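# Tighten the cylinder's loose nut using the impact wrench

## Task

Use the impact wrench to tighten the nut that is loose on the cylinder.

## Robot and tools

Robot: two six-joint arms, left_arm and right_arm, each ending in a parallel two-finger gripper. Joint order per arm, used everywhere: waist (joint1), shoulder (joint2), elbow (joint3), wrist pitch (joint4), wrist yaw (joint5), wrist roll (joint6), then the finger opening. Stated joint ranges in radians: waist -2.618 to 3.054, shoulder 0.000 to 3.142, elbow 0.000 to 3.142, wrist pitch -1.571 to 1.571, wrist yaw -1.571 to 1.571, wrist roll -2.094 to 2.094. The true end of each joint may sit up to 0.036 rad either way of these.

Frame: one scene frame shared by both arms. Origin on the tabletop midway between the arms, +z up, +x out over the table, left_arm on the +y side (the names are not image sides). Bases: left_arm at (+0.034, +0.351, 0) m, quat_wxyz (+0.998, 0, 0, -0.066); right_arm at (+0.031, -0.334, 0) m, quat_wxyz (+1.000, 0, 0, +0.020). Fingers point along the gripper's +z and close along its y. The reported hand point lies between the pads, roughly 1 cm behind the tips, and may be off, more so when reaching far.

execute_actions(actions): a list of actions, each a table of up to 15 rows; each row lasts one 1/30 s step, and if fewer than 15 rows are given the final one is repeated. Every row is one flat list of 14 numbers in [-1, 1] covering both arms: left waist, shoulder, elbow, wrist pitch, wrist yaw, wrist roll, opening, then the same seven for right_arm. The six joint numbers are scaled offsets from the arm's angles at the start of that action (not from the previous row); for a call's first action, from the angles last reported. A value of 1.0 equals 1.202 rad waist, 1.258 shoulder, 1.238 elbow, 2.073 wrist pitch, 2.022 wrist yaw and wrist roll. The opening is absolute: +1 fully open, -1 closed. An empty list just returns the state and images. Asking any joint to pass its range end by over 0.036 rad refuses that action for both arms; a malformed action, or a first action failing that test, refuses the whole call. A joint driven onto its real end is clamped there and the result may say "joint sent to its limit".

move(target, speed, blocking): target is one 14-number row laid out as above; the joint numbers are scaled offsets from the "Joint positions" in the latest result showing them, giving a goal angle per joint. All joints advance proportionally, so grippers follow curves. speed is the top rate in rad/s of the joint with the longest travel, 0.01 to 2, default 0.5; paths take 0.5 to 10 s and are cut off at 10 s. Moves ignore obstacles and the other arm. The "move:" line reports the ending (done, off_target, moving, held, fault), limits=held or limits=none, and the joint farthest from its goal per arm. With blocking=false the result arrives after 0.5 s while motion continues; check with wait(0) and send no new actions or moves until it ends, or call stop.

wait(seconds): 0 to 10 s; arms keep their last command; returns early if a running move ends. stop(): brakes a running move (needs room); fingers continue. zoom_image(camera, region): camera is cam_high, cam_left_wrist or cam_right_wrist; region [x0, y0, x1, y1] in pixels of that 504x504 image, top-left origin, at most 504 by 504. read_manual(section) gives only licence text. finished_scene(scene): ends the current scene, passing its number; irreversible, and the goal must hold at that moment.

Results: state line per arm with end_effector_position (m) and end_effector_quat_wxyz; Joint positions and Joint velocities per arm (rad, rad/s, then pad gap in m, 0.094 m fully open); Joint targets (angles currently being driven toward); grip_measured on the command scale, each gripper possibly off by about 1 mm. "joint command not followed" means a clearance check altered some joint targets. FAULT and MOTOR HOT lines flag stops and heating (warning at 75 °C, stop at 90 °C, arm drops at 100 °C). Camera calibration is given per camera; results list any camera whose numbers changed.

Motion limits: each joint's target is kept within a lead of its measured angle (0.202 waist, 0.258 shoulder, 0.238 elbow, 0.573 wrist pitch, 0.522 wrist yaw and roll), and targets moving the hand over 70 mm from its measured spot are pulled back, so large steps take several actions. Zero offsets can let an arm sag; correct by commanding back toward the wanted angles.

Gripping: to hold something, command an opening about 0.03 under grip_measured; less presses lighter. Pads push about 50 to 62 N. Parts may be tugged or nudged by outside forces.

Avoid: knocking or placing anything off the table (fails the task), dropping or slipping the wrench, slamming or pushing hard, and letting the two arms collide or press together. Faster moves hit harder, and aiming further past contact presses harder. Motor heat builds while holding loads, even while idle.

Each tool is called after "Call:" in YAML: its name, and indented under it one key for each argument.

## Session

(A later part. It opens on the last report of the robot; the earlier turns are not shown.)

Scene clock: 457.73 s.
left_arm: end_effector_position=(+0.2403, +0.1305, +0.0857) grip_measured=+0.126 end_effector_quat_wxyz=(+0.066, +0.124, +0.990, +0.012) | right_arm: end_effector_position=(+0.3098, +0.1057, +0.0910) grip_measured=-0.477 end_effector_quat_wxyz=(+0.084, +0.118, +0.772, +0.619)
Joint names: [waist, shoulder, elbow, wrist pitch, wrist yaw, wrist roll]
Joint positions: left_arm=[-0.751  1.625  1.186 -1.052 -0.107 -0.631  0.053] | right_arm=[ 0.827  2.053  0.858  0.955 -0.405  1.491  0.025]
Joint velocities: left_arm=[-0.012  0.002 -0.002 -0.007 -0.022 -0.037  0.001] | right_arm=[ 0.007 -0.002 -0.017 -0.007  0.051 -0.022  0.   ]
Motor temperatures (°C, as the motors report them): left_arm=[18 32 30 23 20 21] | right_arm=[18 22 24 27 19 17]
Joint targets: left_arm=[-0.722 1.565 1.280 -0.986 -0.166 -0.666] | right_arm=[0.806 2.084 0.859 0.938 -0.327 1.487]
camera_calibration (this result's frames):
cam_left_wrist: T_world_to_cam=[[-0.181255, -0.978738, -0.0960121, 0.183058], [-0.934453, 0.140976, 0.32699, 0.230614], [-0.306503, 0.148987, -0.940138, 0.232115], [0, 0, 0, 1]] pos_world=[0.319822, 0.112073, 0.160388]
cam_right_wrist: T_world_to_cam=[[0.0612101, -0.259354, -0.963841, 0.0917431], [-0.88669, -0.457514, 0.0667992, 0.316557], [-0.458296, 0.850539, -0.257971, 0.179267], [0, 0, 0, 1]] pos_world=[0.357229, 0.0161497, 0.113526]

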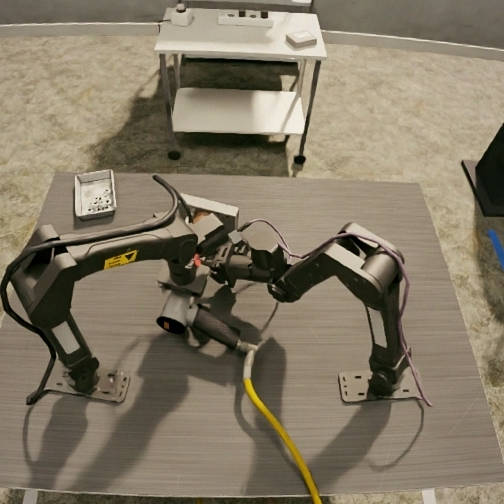

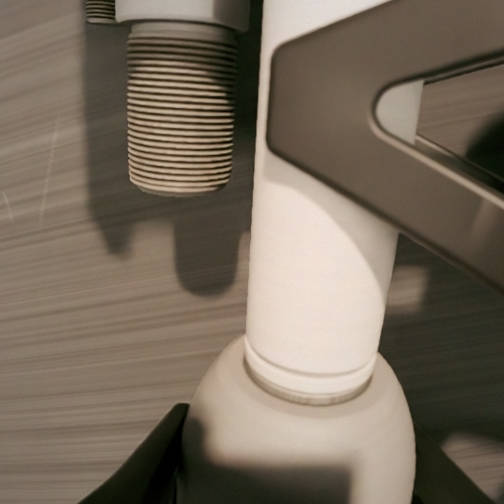

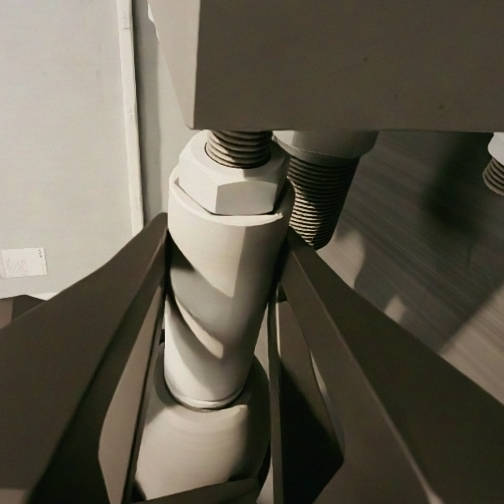

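Continue pulling −y with a bit of rotation back.

Call:
execute_actions:
  actions:
    - [[0.024,-0.048,0.078,0.035,-0.03,-0.017,-0.1,-0.02,0.03,-0.008,0.0,0.04,0,-0.55],[0.024,-0.048,0.078,0.04,-0.03,-0.017,-0.1,-0.022,0.034,-0.014,0.006,0.044,0,-0.55],[0.024,-0.048,0.078,0.045,-0.03,-0.017,-0.1,-0.024,0.038,-0.02,0.012,0.048,0,-0.55],[0.024,-0.048,0.078,0.05,-0.03,-0.017,-0.1,-0.026,0.042,-0.026,0.018,0.052,0,-0.55],[0.024,-0.048,0.078,0.05,-0.03,-0.017,-0.1,-0.028,0.045,-0.032,0.024,0.056,0,-0.55],[0.024,-0.048,0.078,0.05,-0.03,-0.017,-0.1,-0.03,0.045,-0.038,0.03,0.06,0,-0.55]]

Call:
zoom_image:
  camera: "cam_right_wrist"
  region: [130,70,350,270]

Scene clock: 463.20 s.
left_arm: end_effector_position=(+0.2451, +0.1278, +0.0864) grip_measured=+0.126 end_effector_quat_wxyz=(+0.075, +0.123, +0.990, +0.006) | right_arm: end_effector_position=(+0.3144, +0.1027, +0.0913) grip_measured=-0.477 end_effector_quat_wxyz=(+0.101, +0.124, +0.758, +0.632)
Joint names: [waist, shoulder, elbow, wrist pitch, wrist yaw, wrist roll]
Joint positions: left_arm=[-0.748  1.625  1.187 -1.031 -0.113 -0.628  0.053] | right_arm=[ 0.825  2.079  0.838  1.046 -0.378  1.502  0.025]
Joint velocities: left_arm=[ 0.002  0.012 -0.012 -0.066  0.022 -0.066  0.001] | right_arm=[-0.002 -0.007 -0.027  0.022  0.007  0.007  0.   ]
Motor temperatures (°C, as the motors report them): left_arm=[18 32 30 23 20 21] | right_arm=[18 22 22 28 19 17]
Joint targets: left_arm=[-0.722 1.565 1.283 -0.948 -0.168 -0.665] | right_arm=[0.791 2.109 0.811 1.017 -0.284 1.491]
camera_calibration (this result's frames):
cam_left_wrist: T_world_to_cam=[[-0.178782, -0.980034, -0.0870093, 0.180143], [-0.940123, 0.144078, 0.308884, 0.237803], [-0.290181, 0.137023, -0.947111, 0.232738], [0, 0, 0, 1]] pos_world=[0.323306, 0.110393, 0.162649]
cam_right_wrist: T_world_to_cam=[[0.075715, -0.228355, -0.970629, 0.0838479], [-0.901627, -0.43139, 0.0311584, 0.324561], [-0.425835, 0.872787, -0.238554, 0.169785], [0, 0, 0, 1]] pos_world=[0.358585, 0.0109733, 0.111775]

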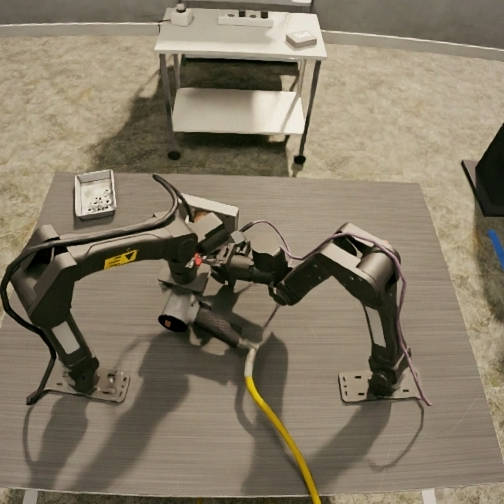

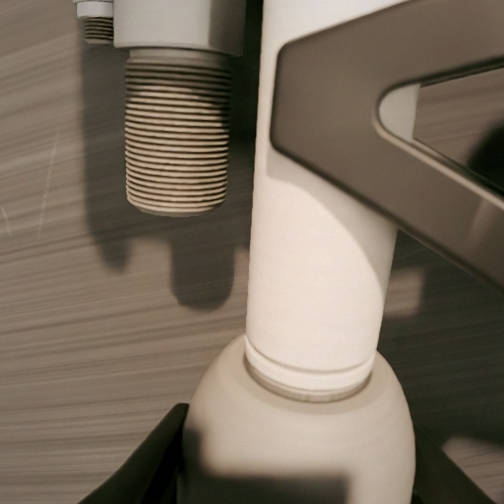

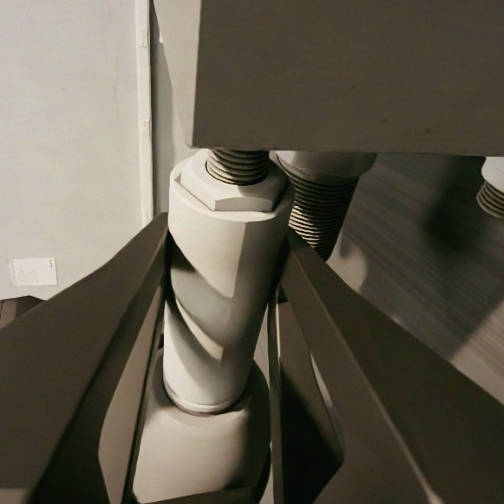

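Region (130, 70, 350, 270) of cam_right_wrist's 504x504 image, scaled by 2.291, with more detail than that image has; it fills the top 458 rows of this view, and the rest is white.

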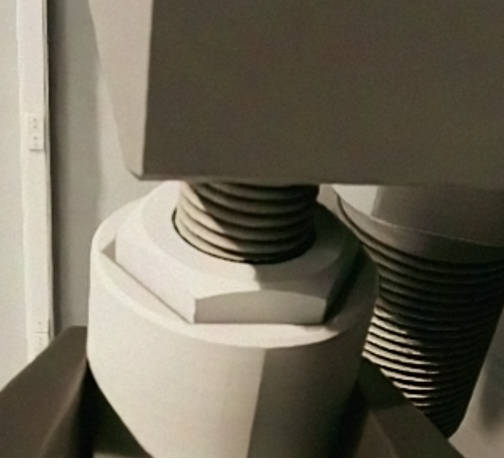

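Call:
execute_actions:
  actions:
    - [[0.03,-0.046,0.08,0.045,-0.03,-0.017,-0.1,-0.03,0.024,-0.01,-0.015,0.05,0,-0.55],[0.035,-0.044,0.084,0.05,-0.035,-0.015,-0.1,-0.034,0.025,0.0,-0.017,0.055,0,-0.55],[0.04,-0.042,0.088,0.055,-0.04,-0.013,-0.1,-0.038,0.027,0.01,-0.02,0.06,0,-0.55],[0.045,-0.04,0.092,0.06,-0.045,-0.01,-0.1,-0.04,0.03,0.025,-0.024,0.065,0,-0.55]]

Scene clock: 466.43 s.
left_arm: end_effector_position=(+0.2461, +0.1294, +0.0857) grip_measured=+0.126 end_effector_quat_wxyz=(+0.070, +0.129, +0.989, +0.004) | right_arm: end_effector_position=(+0.3151, +0.1028, +0.0911) grip_measured=-0.477 end_effector_quat_wxyz=(+0.101, +0.126, +0.758, +0.632)
Joint names: [waist, shoulder, elbow, wrist pitch, wrist yaw, wrist roll]
Joint positions: left_arm=[-0.735  1.627  1.187 -1.032 -0.101 -0.604  0.053] | right_arm=[ 0.825  2.08   0.84   1.046 -0.375  1.506  0.025]
Joint velocities: left_arm=[-0.002  0.007 -0.002 -0.007  0.007 -0.007 -0.   ] | right_arm=[-0.007  0.002 -0.017 -0.051 -0.007  0.037  0.   ]
Motor temperatures (°C, as the motors report them): left_arm=[18 33 30 23 20 21] | right_arm=[18 22 22 28 19 17]
Joint targets: left_arm=[-0.694 1.575 1.301 -0.907 -0.204 -0.648] | right_arm=[0.777 2.116 0.869 0.996 -0.246 1.502]
camera_calibration (this result's frames):
cam_left_wrist: T_world_to_cam=[[-0.190736, -0.978152, -0.0826917, 0.184158], [-0.93503, 0.155385, 0.318706, 0.235192], [-0.298894, 0.138108, -0.94424, 0.233915], [0, 0, 0, 1]] pos_world=[0.324953, 0.111284, 0.161143]
cam_right_wrist: T_world_to_cam=[[0.072248, -0.227883, -0.971004, 0.0846771], [-0.902929, -0.428492, 0.033379, 0.325136], [-0.423674, 0.874336, -0.23672, 0.168913], [0, 0, 0, 1]] pos_world=[0.359021, 0.0109279, 0.111354]

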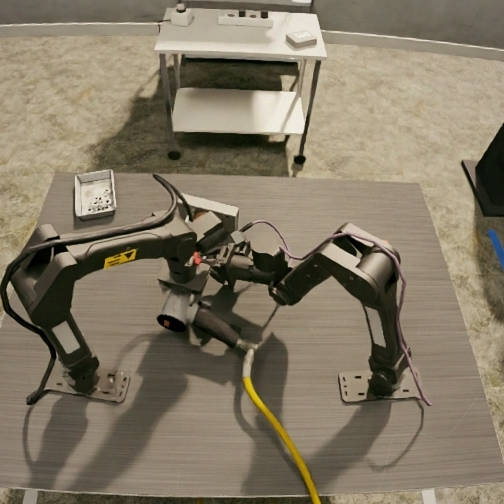

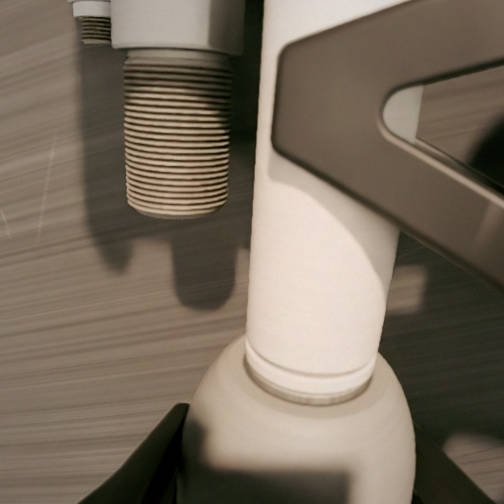

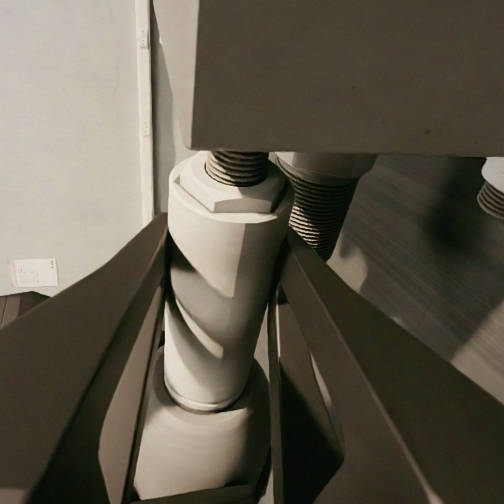

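Call:
execute_actions:
  actions:
    - [[0.02,-0.046,0.08,0.045,-0.03,-0.02,-0.1,0,0,0,0,0,0,-0.55],[0.02,-0.046,0.08,0.045,-0.03,-0.02,-0.1,0,0,0,0,0,0,-0.55],[0.02,-0.046,0.08,0.045,-0.03,-0.02,-0.1,0,0,0,0,0,0,-0.55],[0.02,-0.046,0.08,0.045,-0.03,-0.02,-0.1,0,0,0,0,0,0,-0.55],[0.02,-0.046,0.08,0.045,-0.03,-0.02,-0.1,0,0,0,0,0,0,-0.45],[0.02,-0.046,0.08,0.045,-0.03,-0.02,-0.1,0,0,0,0,0,0,-0.3],[0.02,-0.046,0.08,0.045,-0.03,-0.02,-0.1,0,0,0,0,0,0,-0.15]]
    - [[0.02,-0.046,0.08,0.045,-0.03,-0.02,-0.1,-0.005,-0.02,-0.025,0.003,0,0,-0.15],[0.02,-0.046,0.08,0.045,-0.03,-0.02,-0.1,-0.01,-0.03,-0.04,0.005,0,0,-0.15],[0.02,-0.046,0.08,0.045,-0.03,-0.02,-0.1,-0.015,-0.04,-0.055,0.008,0,0,-0.15],[0.02,-0.046,0.08,0.045,-0.03,-0.02,-0.1,-0.02,-0.05,-0.07,0.011,0,0,-0.15],[0.02,-0.046,0.08,0.045,-0.03,-0.02,-0.1,-0.025,-0.06,-0.085,0.014,0,0,-0.15],[0.02,-0.046,0.08,0.045,-0.03,-0.02,-0.1,-0.03,-0.07,-0.1,0.017,0,0,-0.15],[0.02,-0.046,0.08,0.045,-0.03,-0.02,-0.1,-0.033,-0.08,-0.115,0.02,0,0,-0.15],[0.02,-0.046,0.08,0.045,-0.03,-0.02,-0.1,-0.036,-0.09,-0.13,0.023,0,0,-0.15],[0.02,-0.046,0.08,0.045,-0.03,-0.02,-0.1,-0.04,-0.1,-0.145,0.026,0,0,-0.15],[0.02,-0.046,0.08,0.045,-0.03,-0.02,-0.1,-0.04,-0.11,-0.16,0.029,0,0,-0.15],[0.02,-0.046,0.08,0.045,-0.03,-0.02,-0.1,-0.04,-0.12,-0.175,0.032,0,0,-0.15]]

Scene clock: 476.73 s.
left_arm: end_effector_position=(+0.2456, +0.1296, +0.0856) grip_measured=+0.126 end_effector_quat_wxyz=(+0.069, +0.130, +0.989, +0.004) | right_arm: end_effector_position=(+0.3002, +0.0574, +0.0977) grip_measured=-0.152 end_effector_quat_wxyz=(+0.111, +0.141, +0.756, +0.630)
Joint names: [waist, shoulder, elbow, wrist pitch, wrist yaw, wrist roll]
Joint positions: left_arm=[-0.735  1.627  1.187 -1.034 -0.099 -0.601  0.053] | right_arm=[ 0.785  1.944  0.64   1.107 -0.38   1.507  0.04 ]
Joint velocities: left_arm=[ 0.007 -0.017 -0.012 -0.037 -0.007  0.007 -0.   ] | right_arm=[-0.012 -0.007 -0.022  0.066  0.037  0.022  0.001]
Motor temperatures (°C, as the motors report them): left_arm=[18 33 31 24 20 21] | right_arm=[18 22 22 28 19 17]
Joint targets: left_arm=[-0.711 1.569 1.286 -0.941 -0.160 -0.642] | right_arm=[0.779 1.929 0.623 1.115 -0.380 1.507]
camera_calibration (this result's frames):
cam_left_wrist: T_world_to_cam=[[-0.194402, -0.97739, -0.0831662, 0.185075], [-0.933719, 0.158397, 0.32106, 0.233797], [-0.300627, 0.140068, -0.9434, 0.233769], [0, 0, 0, 1]] pos_world=[0.324557, 0.111114, 0.160867]
cam_right_wrist: T_world_to_cam=[[0.0606703, -0.23119, -0.971015, 0.0854687], [-0.917402, -0.396236, 0.0370199, 0.294066], [-0.39331, 0.888565, -0.236134, 0.193898], [0, 0, 0, 1]] pos_world=[0.340854, -0.0360118, 0.117891]

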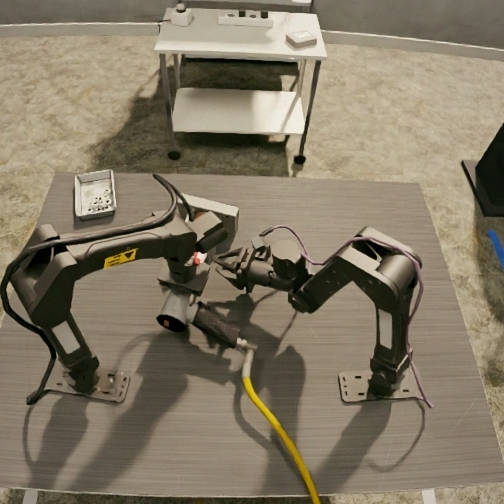

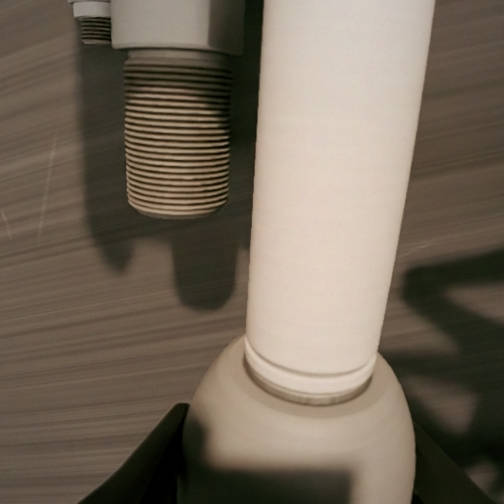

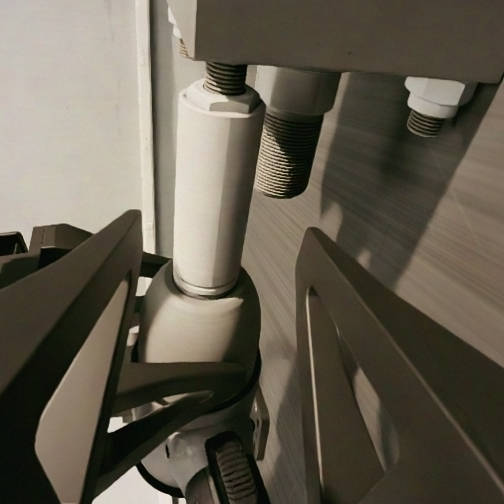

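Call:
execute_actions:
  actions:
    - [[0.02,-0.046,0.08,0.045,-0.03,-0.02,-0.1,0,-0.15,0,-0.12,0.03,-0.17,0.3]]
    - [[0.02,-0.046,0.08,0.045,-0.03,-0.02,-0.1,0,-0.15,0.01,-0.15,0.03,-0.17,0.6]]
    - [[0.02,-0.046,0.08,0.045,-0.03,-0.02,-0.1,0.08,-0.15,0.01,-0.16,0.03,-0.17,0.7]]
    - [[0.02,-0.046,0.08,0.045,-0.03,-0.02,-0.1,0.12,-0.14,0.01,-0.16,0.03,-0.17,0.7]]
    - [[0.02,-0.046,0.08,0.045,-0.03,-0.02,-0.1,0.12,0,0.01,0,0,0,0.7]]

Scene clock: 486.40 s.
left_arm: end_effector_position=(+0.2456, +0.1296, +0.0856) grip_measured=+0.126 end_effector_quat_wxyz=(+0.069, +0.131, +0.989, +0.004) | right_arm: end_effector_position=(+0.1345, +0.0332, +0.1748) grip_measured=+0.698 end_effector_quat_wxyz=(+0.342, -0.447, +0.726, +0.394)
Joint names: [waist, shoulder, elbow, wrist pitch, wrist yaw, wrist roll]
Joint positions: left_arm=[-0.735  1.627  1.187 -1.034 -0.099 -0.601  0.053] | right_arm=[ 1.171  1.187  0.645  0.061 -0.174  0.213  0.08 ]
Joint velocities: left_arm=[ 0.007  0.002 -0.007 -0.037  0.051 -0.037  0.001] | right_arm=[-0.007 -0.022 -0.007 -0.007  0.007 -0.037  0.001]
Motor temperatures (°C, as the motors report them): left_arm=[18 33 31 24 20 20] | right_arm=[18 23 21 29 19 17]
Joint targets: left_arm=[-0.711 1.569 1.286 -0.941 -0.160 -0.641] | right_arm=[1.171 1.187 0.657 0.059 -0.172 0.213]
camera_calibration (this result's frames):
cam_left_wrist: T_world_to_cam=[[-0.194771, -0.977312, -0.0832181, 0.18516], [-0.93366, 0.158733, 0.321065, 0.233739], [-0.300571, 0.140231, -0.943394, 0.233734], [0, 0, 0, 1]] pos_world=[0.32455, 0.111081, 0.160866]
cam_right_wrist: T_world_to_cam=[[0.961183, -0.243017, -0.130651, -0.102842], [-0.273049, -0.905843, -0.323872, 0.122962], [-0.0396431, 0.346974, -0.937036, 0.261329], [0, 0, 0, 1]] pos_world=[0.142785, -0.00428247, 0.271263]

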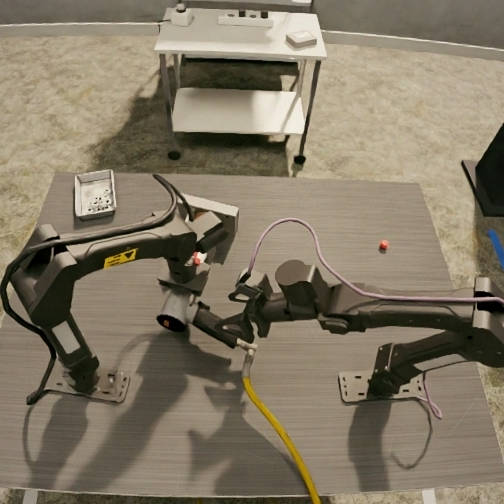

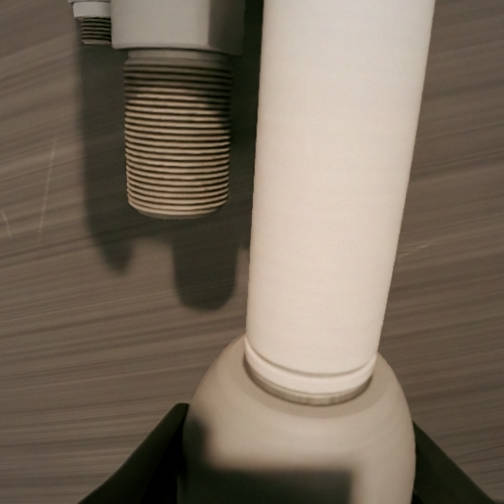

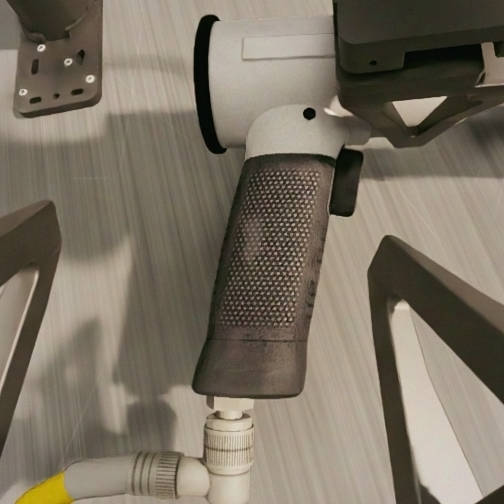

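Call:
execute_actions:
  actions:
    - [[0.02,-0.046,0.08,0.045,-0.03,-0.02,-0.1,0,0.08,0.065,-0.05,0.02,-0.02,0.7]]
    - [[0.02,-0.046,0.08,0.045,-0.03,-0.02,-0.1,0,0.085,0.07,-0.055,0.02,-0.025,0.7]]
    - [[0.02,-0.046,0.08,0.045,-0.03,-0.02,-0.1,0,0.11,0.03,0.05,0,0,0.7]]

Scene clock: 493.03 s.
left_arm: end_effector_position=(+0.2456, +0.1296, +0.0856) grip_measured=+0.126 end_effector_quat_wxyz=(+0.069, +0.131, +0.989, +0.004) | right_arm: end_effector_position=(+0.1592, +0.0653, +0.1060) grip_measured=+0.698 end_effector_quat_wxyz=(+0.296, -0.483, +0.768, +0.299)
Joint names: [waist, shoulder, elbow, wrist pitch, wrist yaw, wrist roll]
Joint positions: left_arm=[-0.735  1.627  1.187 -1.034 -0.099 -0.6    0.053] | right_arm=[ 1.171  1.519  0.803  0.009 -0.108  0.138  0.08 ]
Joint velocities: left_arm=[-0.007 -0.027 -0.002 -0.022 -0.037 -0.007 -0.001] | right_arm=[-0.022  0.012 -0.002  0.022 -0.007  0.066 -0.001]
Motor temperatures (°C, as the motors report them): left_arm=[18 33 31 24 20 20] | right_arm=[18 22 22 29 18 17]
Joint targets: left_arm=[-0.711 1.569 1.286 -0.941 -0.160 -0.641] | right_arm=[1.171 1.517 0.814 0.014 -0.108 0.138]
camera_calibration (this result's frames):
cam_left_wrist: T_world_to_cam=[[-0.19514, -0.977234, -0.0832701, 0.185245], [-0.933601, 0.159068, 0.32107, 0.23368], [-0.300515, 0.140394, -0.943388, 0.233698], [0, 0, 0, 1]] pos_world=[0.324542, 0.111047, 0.160866]
cam_right_wrist: T_world_to_cam=[[0.959269, -0.277695, -0.0518567, -0.133485], [-0.281827, -0.953356, -0.108097, 0.118152], [-0.0194199, 0.118309, -0.992787, 0.204342], [0, 0, 0, 1]] pos_world=[0.165315, 0.0513973, 0.208717]

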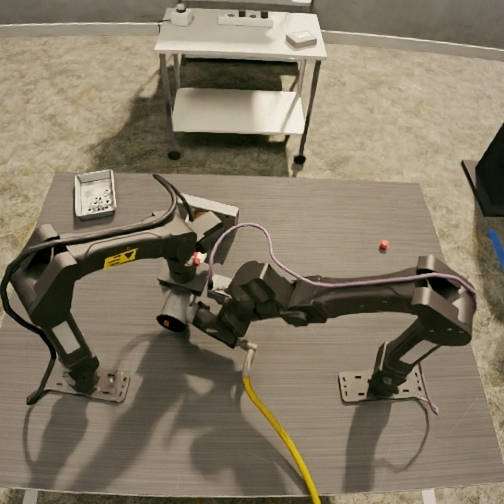

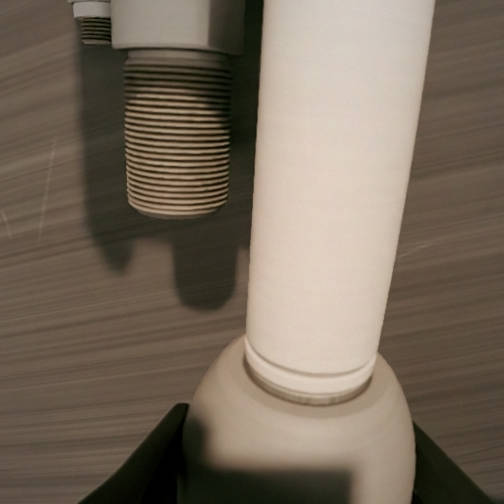

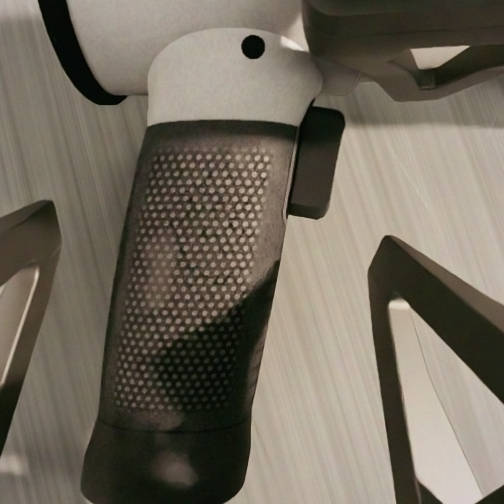

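Call:
execute_actions:
  actions:
    - [[0.02,-0.046,0.08,0.045,-0.03,-0.02,-0.1,-0.005,0.03,0.015,0.017,0,0,0.6],[0.02,-0.046,0.08,0.045,-0.03,-0.02,-0.1,-0.005,0.045,0.02,0.026,0,0,0.6],[0.02,-0.046,0.08,0.045,-0.03,-0.02,-0.1,-0.005,0.06,0.024,0.035,0,0,0.55],[0.02,-0.046,0.08,0.045,-0.03,-0.02,-0.1,-0.005,0.075,0.028,0.043,0,0,0.5],[0.02,-0.046,0.08,0.045,-0.03,-0.02,-0.1,-0.005,0.09,0.031,0.05,0,0,0.5],[0.02,-0.046,0.08,0.045,-0.03,-0.02,-0.1,-0.005,0.104,0.033,0.056,0,0,0.5]]
    - [[0.02,-0.046,0.08,0.045,-0.03,-0.02,-0.1,0,0,0,0,0,0,0.3]]

Scene clock: 502.43 s.
left_arm: end_effector_position=(+0.2456, +0.1296, +0.0856) grip_measured=+0.126 end_effector_quat_wxyz=(+0.069, +0.131, +0.989, +0.004) | right_arm: end_effector_position=(+0.1652, +0.0849, +0.0839) grip_measured=+0.302 end_effector_quat_wxyz=(+0.296, -0.484, +0.766, +0.303)
Joint names: [waist, shoulder, elbow, wrist pitch, wrist yaw, wrist roll]
Joint positions: left_arm=[-0.735  1.627  1.187 -1.034 -0.099 -0.6    0.053] | right_arm=[ 1.171  1.644  0.824  0.117 -0.114  0.138  0.061]
Joint velocities: left_arm=[-0.007  0.017 -0.012 -0.037  0.022 -0.081 -0.   ] | right_arm=[-0.002 -0.007 -0.012  0.007  0.051 -0.007  0.   ]
Motor temperatures (°C, as the motors report them): left_arm=[18 33 32 25 20 20] | right_arm=[18 22 22 29 18 17]
Joint targets: left_arm=[-0.711 1.569 1.286 -0.941 -0.160 -0.641] | right_arm=[1.171 1.644 0.824 0.116 -0.108 0.138]
camera_calibration (this result's frames):
cam_left_wrist: T_world_to_cam=[[-0.19514, -0.977234, -0.0832701, 0.185245], [-0.933601, 0.159068, 0.32107, 0.23368], [-0.300515, 0.140394, -0.943388, 0.233698], [0, 0, 0, 1]] pos_world=[0.324542, 0.111047, 0.160866]
cam_right_wrist: T_world_to_cam=[[0.960534, -0.27258, -0.0554578, -0.13531], [-0.277274, -0.954176, -0.112546, 0.135881], [-0.0222388, 0.123481, -0.992098, 0.180179], [0, 0, 0, 1]] pos_world=[0.171653, 0.0705228, 0.186544]

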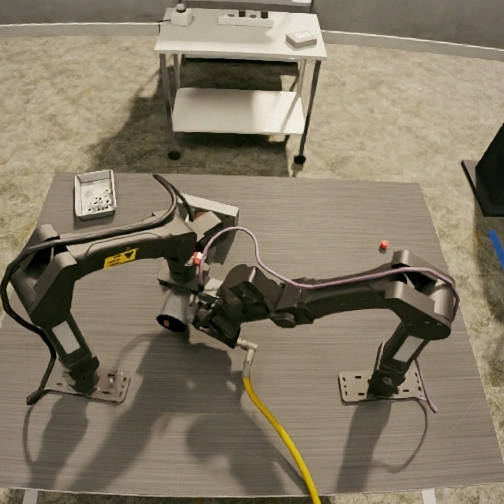

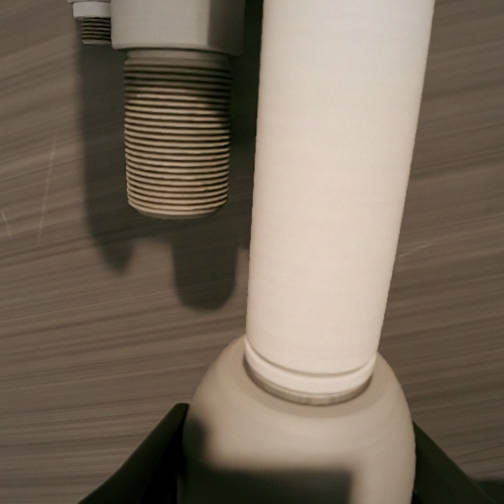

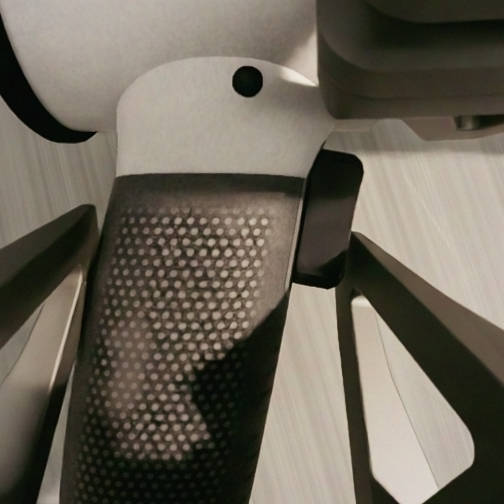

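Call:
execute_actions:
  actions:
    - [[0.025,-0.044,0.085,0.055,-0.035,-0.02,-0.1,-0.01,0,0,0,0,0,0.2],[0.025,-0.044,0.085,0.055,-0.035,-0.02,-0.1,-0.01,0,0,0,0,0,0.17],[0.025,-0.044,0.085,0.055,-0.035,-0.02,-0.1,-0.01,0,0,0,0,0,0.14],[0.025,-0.044,0.085,0.055,-0.035,-0.02,-0.1,-0.01,0,0,0,0,0,0.12],[0.025,-0.044,0.085,0.055,-0.035,-0.02,-0.1,-0.01,0,0,0,0,0,0.12],[0.025,-0.044,0.085,0.055,-0.035,-0.02,-0.1,-0.01,0,0,0,0,0,0.12],[0.025,-0.044,0.085,0.055,-0.035,-0.02,-0.1,-0.01,0,0,0,0,0,0.1],[0.025,-0.044,0.085,0.055,-0.035,-0.02,-0.1,-0.01,0,0,0,0,0,0.09],[0.025,-0.044,0.085,0.055,-0.035,-0.02,-0.1,-0.01,0,0,0,0,0,0.08],[0.025,-0.044,0.085,0.055,-0.035,-0.02,-0.1,-0.01,0,0,0,0,0,0.08],[0.025,-0.044,0.085,0.055,-0.035,-0.02,-0.1,-0.01,0,0,0,0,0,0.08],[0.025,-0.044,0.085,0.055,-0.035,-0.02,-0.1,-0.01,0,0,0,0,0,0.08],[0.025,-0.044,0.085,0.055,-0.035,-0.02,-0.1,-0.01,0,0,0,0,0,0.2]]

Call:
wait:
  seconds: 0.5

Scene clock: 512.23 s.
left_arm: end_effector_position=(+0.2469, +0.1285, +0.0853) grip_measured=+0.126 end_effector_quat_wxyz=(+0.065, +0.131, +0.989, -0.004) | right_arm: end_effector_position=(+0.1648, +0.0853, +0.0844) grip_measured=+0.199 end_effector_quat_wxyz=(+0.292, -0.480, +0.768, +0.308)
Joint names: [waist, shoulder, elbow, wrist pitch, wrist yaw, wrist roll]
Joint positions: left_arm=[-0.723  1.629  1.188 -1.028 -0.08  -0.589  0.053] | right_arm=[ 1.168  1.644  0.824  0.119 -0.124  0.149  0.056]
Joint velocities: left_arm=[-0.012  0.022 -0.012 -0.007 -0.007 -0.051 -0.   ] | right_arm=[-0.032 -0.002 -0.007  0.007  0.051 -0.037  0.005]
Motor temperatures (°C, as the motors report them): left_arm=[18 34 32 25 20 20] | right_arm=[18 22 22 29 18 17]
Joint targets: left_arm=[-0.705 1.571 1.292 -0.920 -0.170 -0.641] | right_arm=[1.159 1.644 0.824 0.118 -0.114 0.138]
camera_calibration (this result's frames):
cam_left_wrist: T_world_to_cam=[[-0.196987, -0.978178, -0.0660665, 0.183505], [-0.929928, 0.165075, 0.32861, 0.232896], [-0.310533, 0.126169, -0.942152, 0.238084], [0, 0, 0, 1]] pos_world=[0.326657, 0.111016, 0.159903]
cam_right_wrist: T_world_to_cam=[[0.959104, -0.274107, -0.0706101, -0.133106], [-0.280761, -0.95295, -0.114279, 0.136794], [-0.0359631, 0.12943, -0.990936, 0.18228], [0, 0, 0, 1]] pos_world=[0.172625, 0.0702799, 0.186861]

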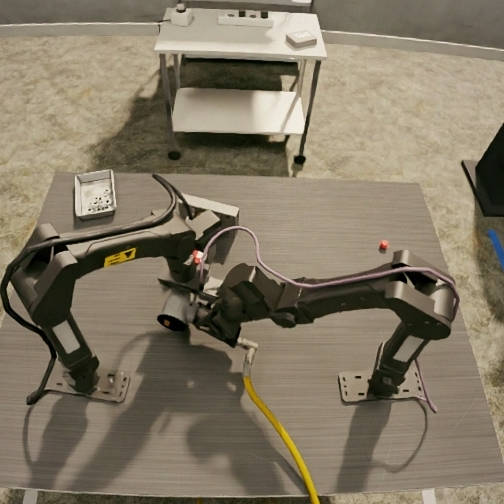

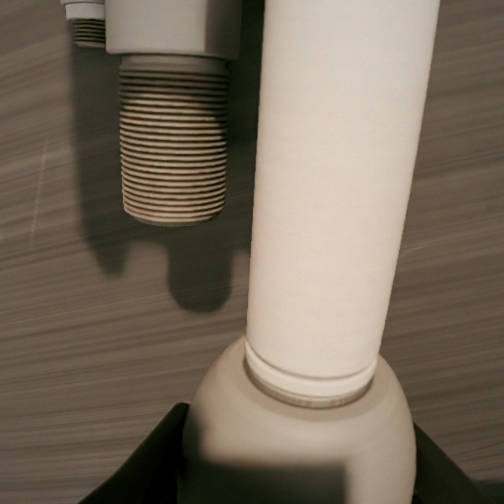

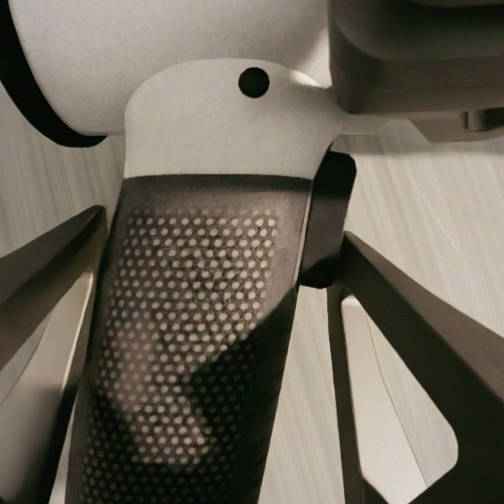

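Scene clock: 512.73 s.
left_arm: end_effector_position=(+0.2470, +0.1285, +0.0853) grip_measured=+0.126 end_effector_quat_wxyz=(+0.065, +0.131, +0.989, -0.004) | right_arm: end_effector_position=(+0.1648, +0.0853, +0.0844) grip_measured=+0.201 end_effector_quat_wxyz=(+0.292, -0.480, +0.768, +0.308)
Joint names: [waist, shoulder, elbow, wrist pitch, wrist yaw, wrist roll]
Joint positions: left_arm=[-0.723  1.629  1.188 -1.028 -0.08  -0.589  0.053] | right_arm=[ 1.168  1.644  0.824  0.119 -0.124  0.149  0.056]
Joint velocities: left_arm=[-0.002  0.007  0.012 -0.007  0.007  0.022  0.001] | right_arm=[-0.002 -0.017 -0.007  0.037 -0.037  0.022  0.   ]
Motor temperatures (°C, as the motors report them): left_arm=[18 34 32 25 20 20] | right_arm=[18 22 22 29 18 17]
Joint targets: left_arm=[-0.705 1.571 1.292 -0.920 -0.170 -0.641] | right_arm=[1.159 1.644 0.824 0.118 -0.114 0.138]
wait: 0.50 s; at rest by 0.17 s
camera_calibration (this result's frames):
cam_left_wrist: T_world_to_cam=[[-0.196929, -0.978169, -0.0663663, 0.18357], [-0.930028, 0.164958, 0.328385, 0.232993], [-0.310268, 0.126391, -0.94221, 0.23801], [0, 0, 0, 1]] pos_world=[0.326688, 0.111046, 0.159927]
cam_right_wrist: T_world_to_cam=[[0.95904, -0.274393, -0.0703657, -0.13316], [-0.281013, -0.952878, -0.114261, 0.136829], [-0.0356975, 0.129355, -0.990956, 0.182243], [0, 0, 0, 1]] pos_world=[0.172662, 0.0702687, 0.186859]

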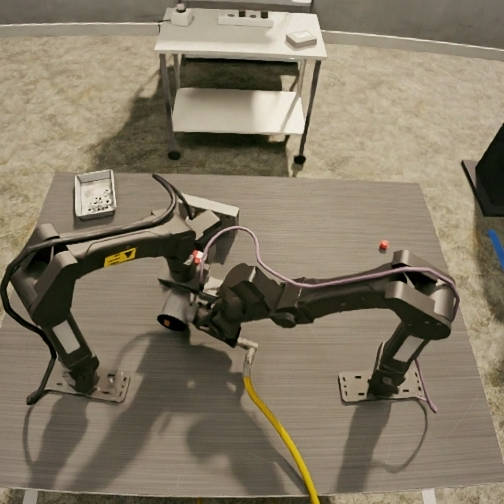

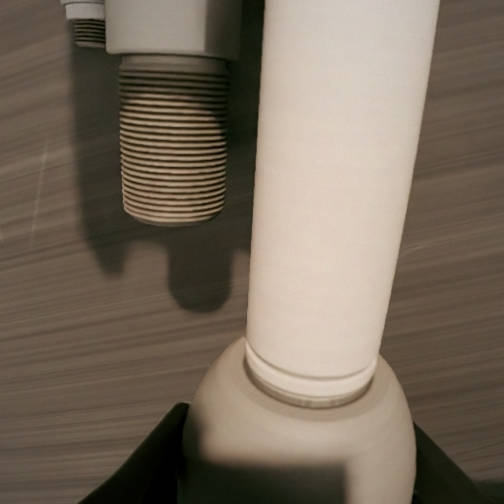

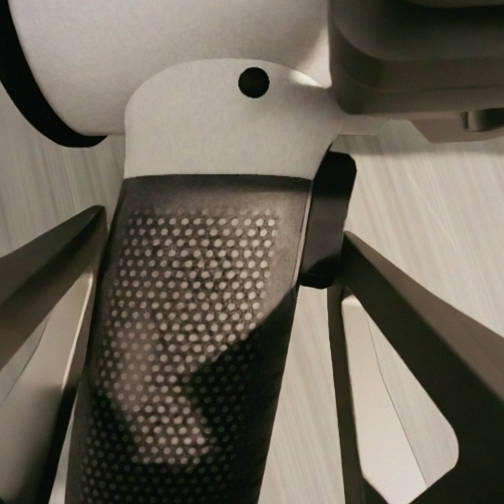

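Call:
execute_actions:
  actions:
    - [[0.02,-0.044,0.086,0.055,-0.045,-0.025,-0.1,-0.03,0,0,0,0.02,0,0.15],[0.02,-0.044,0.086,0.055,-0.045,-0.025,-0.1,-0.03,0,0,0,0.02,0,0.13],[0.02,-0.044,0.086,0.055,-0.045,-0.025,-0.1,-0.03,0,0,0,0.02,0,0.11],[0.02,-0.044,0.086,0.055,-0.045,-0.025,-0.1,-0.03,0,0,0,0.02,0,0.09],[0.02,-0.044,0.086,0.055,-0.045,-0.025,-0.1,-0.03,0,0,0,0.02,0,0.08],[0.02,-0.044,0.086,0.055,-0.045,-0.025,-0.1,-0.03,0,0,0,0.02,0,0.08],[0.02,-0.044,0.086,0.055,-0.045,-0.025,-0.1,-0.03,0,0,0,0.02,0,0.08],[0.02,-0.044,0.086,0.055,-0.045,-0.025,-0.1,-0.03,0,0,0,0.02,0,0.08],[0.02,-0.044,0.086,0.055,-0.045,-0.025,-0.1,-0.03,0,0,0,0.02,0,0.08],[0.02,-0.044,0.086,0.055,-0.045,-0.025,-0.1,-0.03,0,0,0,0.02,0,0.08],[0.02,-0.044,0.086,0.055,-0.045,-0.025,-0.1,-0.03,0,0,0,0.02,0,0.08],[0.02,-0.044,0.086,0.055,-0.045,-0.025,-0.1,-0.03,0,0,0,0.02,0,0.08],[0.02,-0.044,0.086,0.055,-0.045,-0.025,-0.1,-0.03,0,0,0,0.02,0,0.2]]

Scene clock: 519.33 s.
left_arm: end_effector_position=(+0.2484, +0.1272, +0.0849) grip_measured=+0.125 end_effector_quat_wxyz=(+0.064, +0.130, +0.989, -0.007) | right_arm: end_effector_position=(+0.1673, +0.0838, +0.0840) grip_measured=+0.199 end_effector_quat_wxyz=(+0.287, -0.474, +0.772, +0.311)
Joint names: [waist, shoulder, elbow, wrist pitch, wrist yaw, wrist roll]
Joint positions: left_arm=[-0.719  1.632  1.19  -1.021 -0.074 -0.587  0.053] | right_arm=[ 1.156  1.644  0.824  0.116 -0.137  0.159  0.056]
Joint velocities: left_arm=[ 0.007 -0.012 -0.012  0.007  0.007  0.007 -0.   ] | right_arm=[-0.032  0.002  0.007  0.037  0.066 -0.007  0.004]
Motor temperatures (°C, as the motors report them): left_arm=[17 34 32 25 20 20] | right_arm=[18 22 22 29 18 17]
Joint targets: left_arm=[-0.699 1.574 1.294 -0.914 -0.171 -0.640] | right_arm=[1.132 1.644 0.824 0.119 -0.084 0.149]
camera_calibration (this result's frames):
cam_left_wrist: T_world_to_cam=[[-0.195392, -0.978947, -0.059025, 0.181646], [-0.929807, 0.165771, 0.328602, 0.234472], [-0.311899, 0.119088, -0.942622, 0.239607], [0, 0, 0, 1]] pos_world=[0.328239, 0.110419, 0.159533]
cam_right_wrist: T_world_to_cam=[[0.955408, -0.282156, -0.0870787, -0.133299], [-0.290762, -0.950363, -0.110765, 0.137183], [-0.0515034, 0.131145, -0.990024, 0.184496], [0, 0, 0, 1]] pos_world=[0.176744, 0.0685667, 0.186243]

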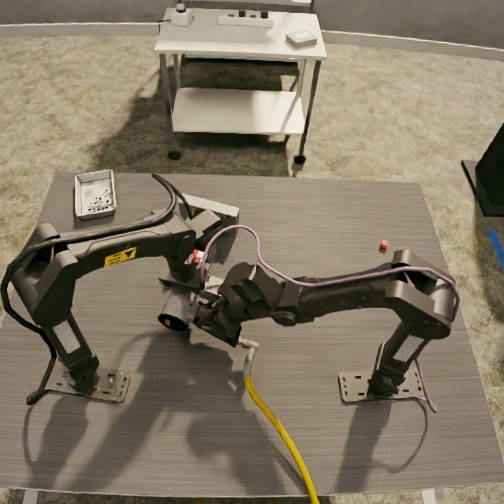

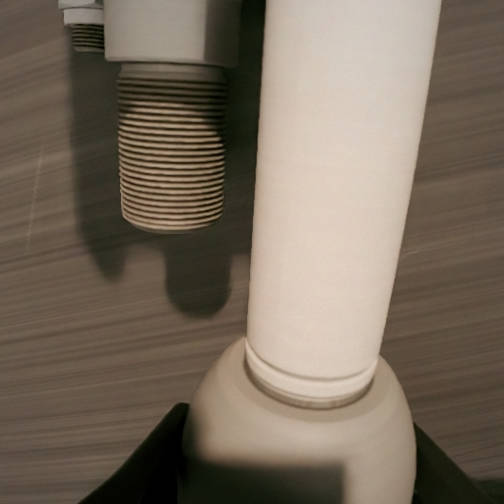

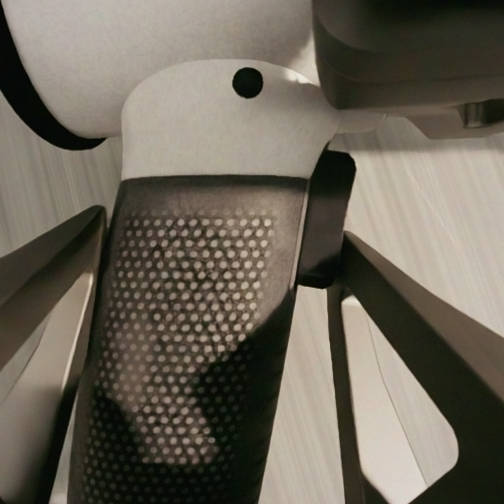

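Progressing ~6 mm/s. Hold for 1 s.

Call:
execute_actions:
  actions:
    - [[0.022,-0.046,0.087,0.053,-0.05,-0.022,-0.1,-0.025,0,0,0,0.025,0,0.13],[0.022,-0.046,0.087,0.053,-0.05,-0.022,-0.1,-0.025,0,0,0,0.025,0,0.1],[0.022,-0.046,0.087,0.053,-0.05,-0.022,-0.1,-0.025,0,0,0,0.025,0,0.08]]
    - [[0.022,-0.046,0.087,0.053,-0.05,-0.022,-0.1,-0.025,0,0,0,0.025,0,0.08]]
    - [[0.022,-0.046,0.087,0.053,-0.05,-0.022,-0.1,-0.02,0,0,0,0.025,0,0.2]]

Scene clock: 526.93 s.
left_arm: end_effector_position=(+0.2513, +0.1252, +0.0846) grip_measured=+0.125 end_effector_quat_wxyz=(+0.064, +0.137, +0.988, -0.016) | right_arm: end_effector_position=(+0.1692, +0.0829, +0.0838) grip_measured=+0.201 end_effector_quat_wxyz=(+0.283, -0.464, +0.778, +0.315)
Joint names: [waist, shoulder, elbow, wrist pitch, wrist yaw, wrist roll]
Joint positions: left_arm=[-0.707  1.635  1.191 -1.008 -0.058 -0.561  0.053] | right_arm=[ 1.149  1.644  0.824  0.115 -0.142  0.18   0.056]
Joint velocities: left_arm=[-0.012 -0.007 -0.007 -0.037 -0.051 -0.007 -0.   ] | right_arm=[-0.007 -0.017 -0.012 -0.037 -0.022 -0.022 -0.   ]
Motor temperatures (°C, as the motors report them): left_arm=[17 34 32 25 20 20] | right_arm=[18 22 22 29 18 17]
Joint targets: left_arm=[-0.682 1.577 1.297 -0.897 -0.160 -0.611] | right_arm=[1.128 1.644 0.824 0.115 -0.098 0.177]
camera_calibration (this result's frames):
cam_left_wrist: T_world_to_cam=[[-0.210526, -0.976663, -0.0425222, 0.182294], [-0.926118, 0.185325, 0.328572, 0.234285], [-0.313024, 0.108554, -0.943521, 0.242183], [0, 0, 0, 1]] pos_world=[0.331162, 0.108332, 0.159276]
cam_right_wrist: T_world_to_cam=[[0.948756, -0.297597, -0.106298, -0.131402], [-0.308543, -0.945052, -0.108067, 0.139242], [-0.0682962, 0.135327, -0.988444, 0.18694], [0, 0, 0, 1]] pos_world=[0.180398, 0.0671882, 0.18586]

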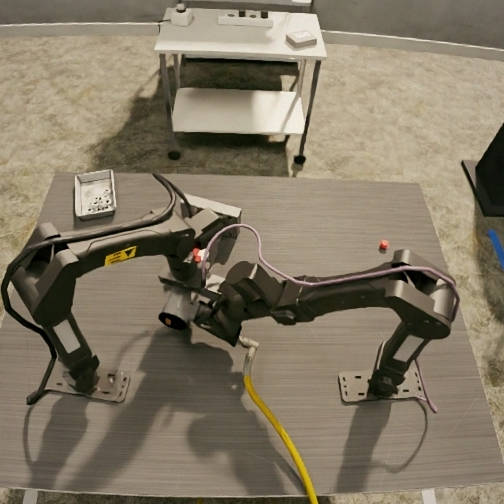

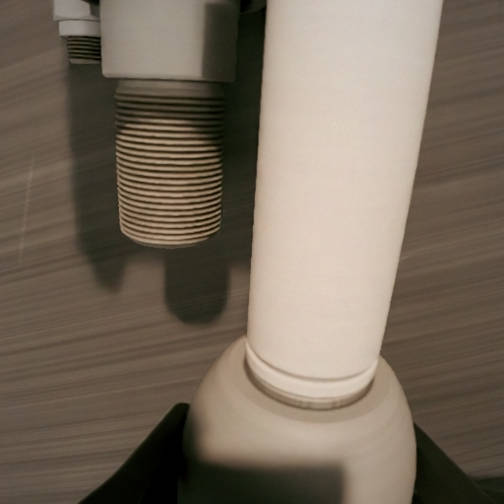

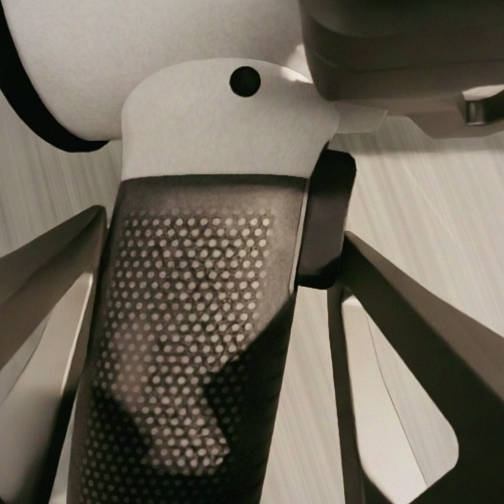

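Call:
execute_actions:
  actions:
    - [[0.018,-0.046,0.087,0.05,-0.055,-0.028,-0.1,-0.028,0,0,0,0.03,-0.01,0.13],[0.018,-0.046,0.087,0.05,-0.055,-0.028,-0.1,-0.028,0,0,0,0.03,-0.01,0.1],[0.018,-0.046,0.087,0.05,-0.055,-0.028,-0.1,-0.028,0,0,0,0.03,-0.01,0.07]]
    - [[0.018,-0.046,0.087,0.05,-0.055,-0.028,-0.1,-0.028,0,0,0,0.03,-0.01,0.07]]
    - [[0.018,-0.046,0.087,0.05,-0.055,-0.028,-0.1,-0.028,0,0,0,0.03,-0.01,0.07]]
    - [[0.018,-0.046,0.087,0.05,-0.055,-0.028,-0.1,-0.02,0,0,0,0.025,-0.01,0.2]]

Scene clock: 532.77 s.
left_arm: end_effector_position=(+0.2541, +0.1206, +0.0832) grip_measured=+0.125 end_effector_quat_wxyz=(+0.068, +0.143, +0.987, -0.022) | right_arm: end_effector_position=(+0.1714, +0.0798, +0.0816) grip_measured=+0.201 end_effector_quat_wxyz=(+0.276, -0.464, +0.781, +0.314)
Joint names: [waist, shoulder, elbow, wrist pitch, wrist yaw, wrist roll]
Joint positions: left_arm=[-0.708  1.643  1.192 -0.987 -0.054 -0.549  0.053] | right_arm=[ 1.136  1.644  0.824  0.101 -0.157  0.177  0.056]
Joint velocities: left_arm=[-0.007 -0.007 -0.012 -0.022 -0.022  0.007  0.001] | right_arm=[ 0.002 -0.002 -0.022 -0.037  0.007  0.022  0.001]
Motor temperatures (°C, as the motors report them): left_arm=[17 34 33 26 20 20] | right_arm=[18 22 22 29 18 17]
Joint targets: left_arm=[-0.685 1.584 1.299 -0.883 -0.163 -0.607] | right_arm=[1.115 1.644 0.824 0.103 -0.111 0.158]
camera_calibration (this result's frames):
cam_left_wrist: T_world_to_cam=[[-0.223308, -0.974211, -0.0323463, 0.180458], [-0.925881, 0.201621, 0.31952, 0.236867], [-0.304758, 0.1013, -0.947027, 0.241358], [0, 0, 0, 1]] pos_world=[0.333165, 0.103597, 0.158726]
cam_right_wrist: T_world_to_cam=[[0.947423, -0.298715, -0.114715, -0.133647], [-0.309849, -0.945948, -0.0957961, 0.136], [-0.0798986, 0.126304, -0.988769, 0.188043], [0, 0, 0, 1]] pos_world=[0.183784, 0.0649765, 0.183628]

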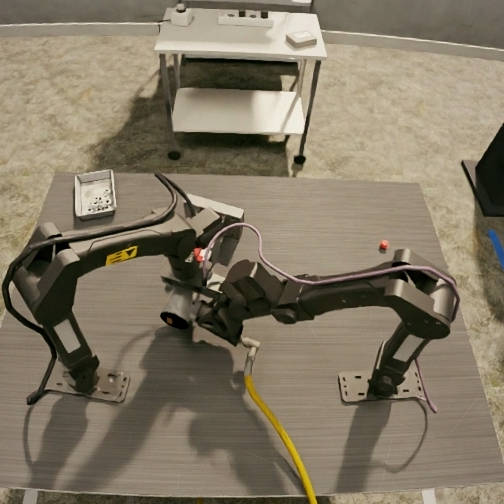

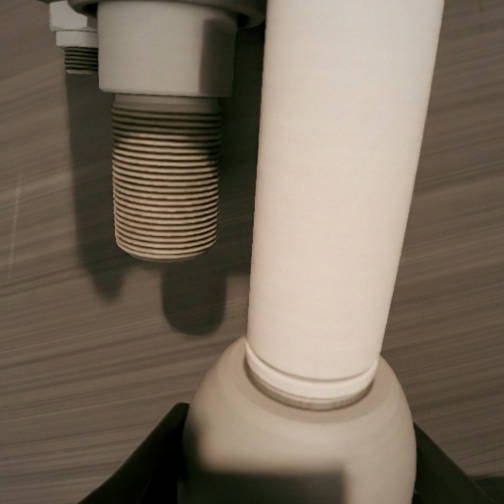

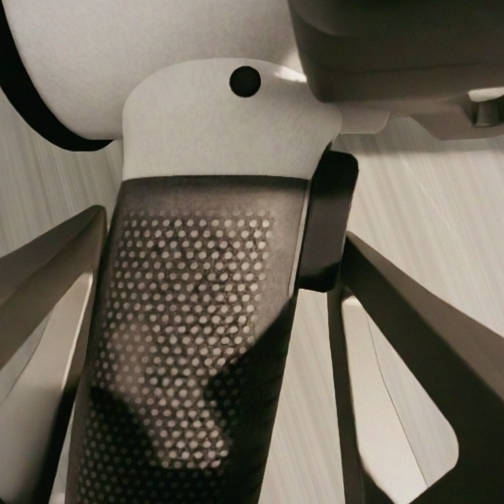

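Call:
execute_actions:
  actions:
    - [[0.024,-0.052,0.093,0.042,-0.055,-0.03,-0.1,-0.025,0,0.01,0.015,0.03,-0.01,0.13],[0.024,-0.052,0.093,0.042,-0.055,-0.03,-0.1,-0.025,0,0.01,0.015,0.03,-0.01,0.1],[0.024,-0.052,0.093,0.042,-0.055,-0.03,-0.1,-0.025,0,0.01,0.015,0.03,-0.01,0.06]]
    - [[0.024,-0.052,0.093,0.042,-0.055,-0.03,-0.1,-0.025,0,0.01,0.015,0.03,-0.01,0.06]]
    - [[0.024,-0.052,0.093,0.042,-0.055,-0.03,-0.1,-0.025,0,0.01,0.015,0.03,-0.01,0.06]]
    - [[0.024,-0.052,0.093,0.042,-0.055,-0.03,-0.1,-0.02,0,0.01,0.015,0.025,-0.01,0.2]]

Scene clock: 540.80 s.
left_arm: end_effector_position=(+0.2540, +0.1190, +0.0838) grip_measured=+0.125 end_effector_quat_wxyz=(+0.065, +0.154, +0.986, -0.029) | right_arm: end_effector_position=(+0.1704, +0.0806, +0.0827) grip_measured=+0.201 end_effector_quat_wxyz=(+0.268, -0.455, +0.785, +0.325)
Joint names: [waist, shoulder, elbow, wrist pitch, wrist yaw, wrist roll]
Joint positions: left_arm=[-0.702  1.643  1.195 -0.985 -0.037 -0.523  0.053] | right_arm=[ 1.13   1.644  0.824  0.105 -0.179  0.203  0.056]
Joint velocities: left_arm=[-0.002  0.022  0.007  0.037  0.007 -0.066 -0.   ] | right_arm=[-0.002  0.002 -0.012  0.007  0.022 -0.022 -0.001]
Motor temperatures (°C, as the motors report them): left_arm=[17 34 33 26 21 21] | right_arm=[18 22 22 29 18 17]
Joint targets: left_arm=[-0.673 1.577 1.308 -0.895 -0.147 -0.590] | right_arm=[1.109 1.644 0.837 0.133 -0.131 0.181]
camera_calibration (this result's frames):
cam_left_wrist: T_world_to_cam=[[-0.245467, -0.969202, -0.0198599, 0.182868], [-0.918567, 0.225998, 0.324285, 0.231746], [-0.309809, 0.0978438, -0.945751, 0.243613], [0, 0, 0, 1]] pos_world=[0.333236, 0.101026, 0.158878]
cam_right_wrist: T_world_to_cam=[[0.941435, -0.303145, -0.147659, -0.128197], [-0.318898, -0.942733, -0.0977726, 0.137966], [-0.109563, 0.139135, -0.984194, 0.192617], [0, 0, 0, 1]] pos_world=[0.18579, 0.0644028, 0.184132]

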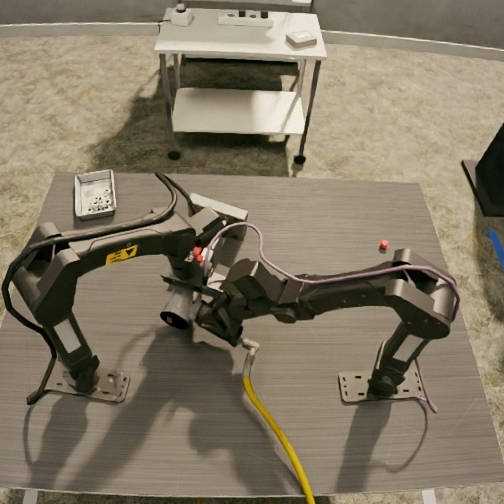

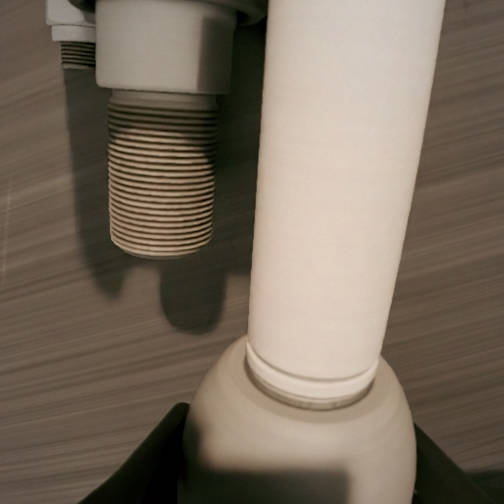

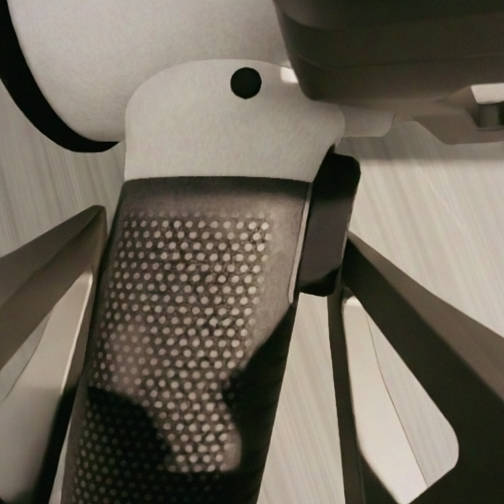

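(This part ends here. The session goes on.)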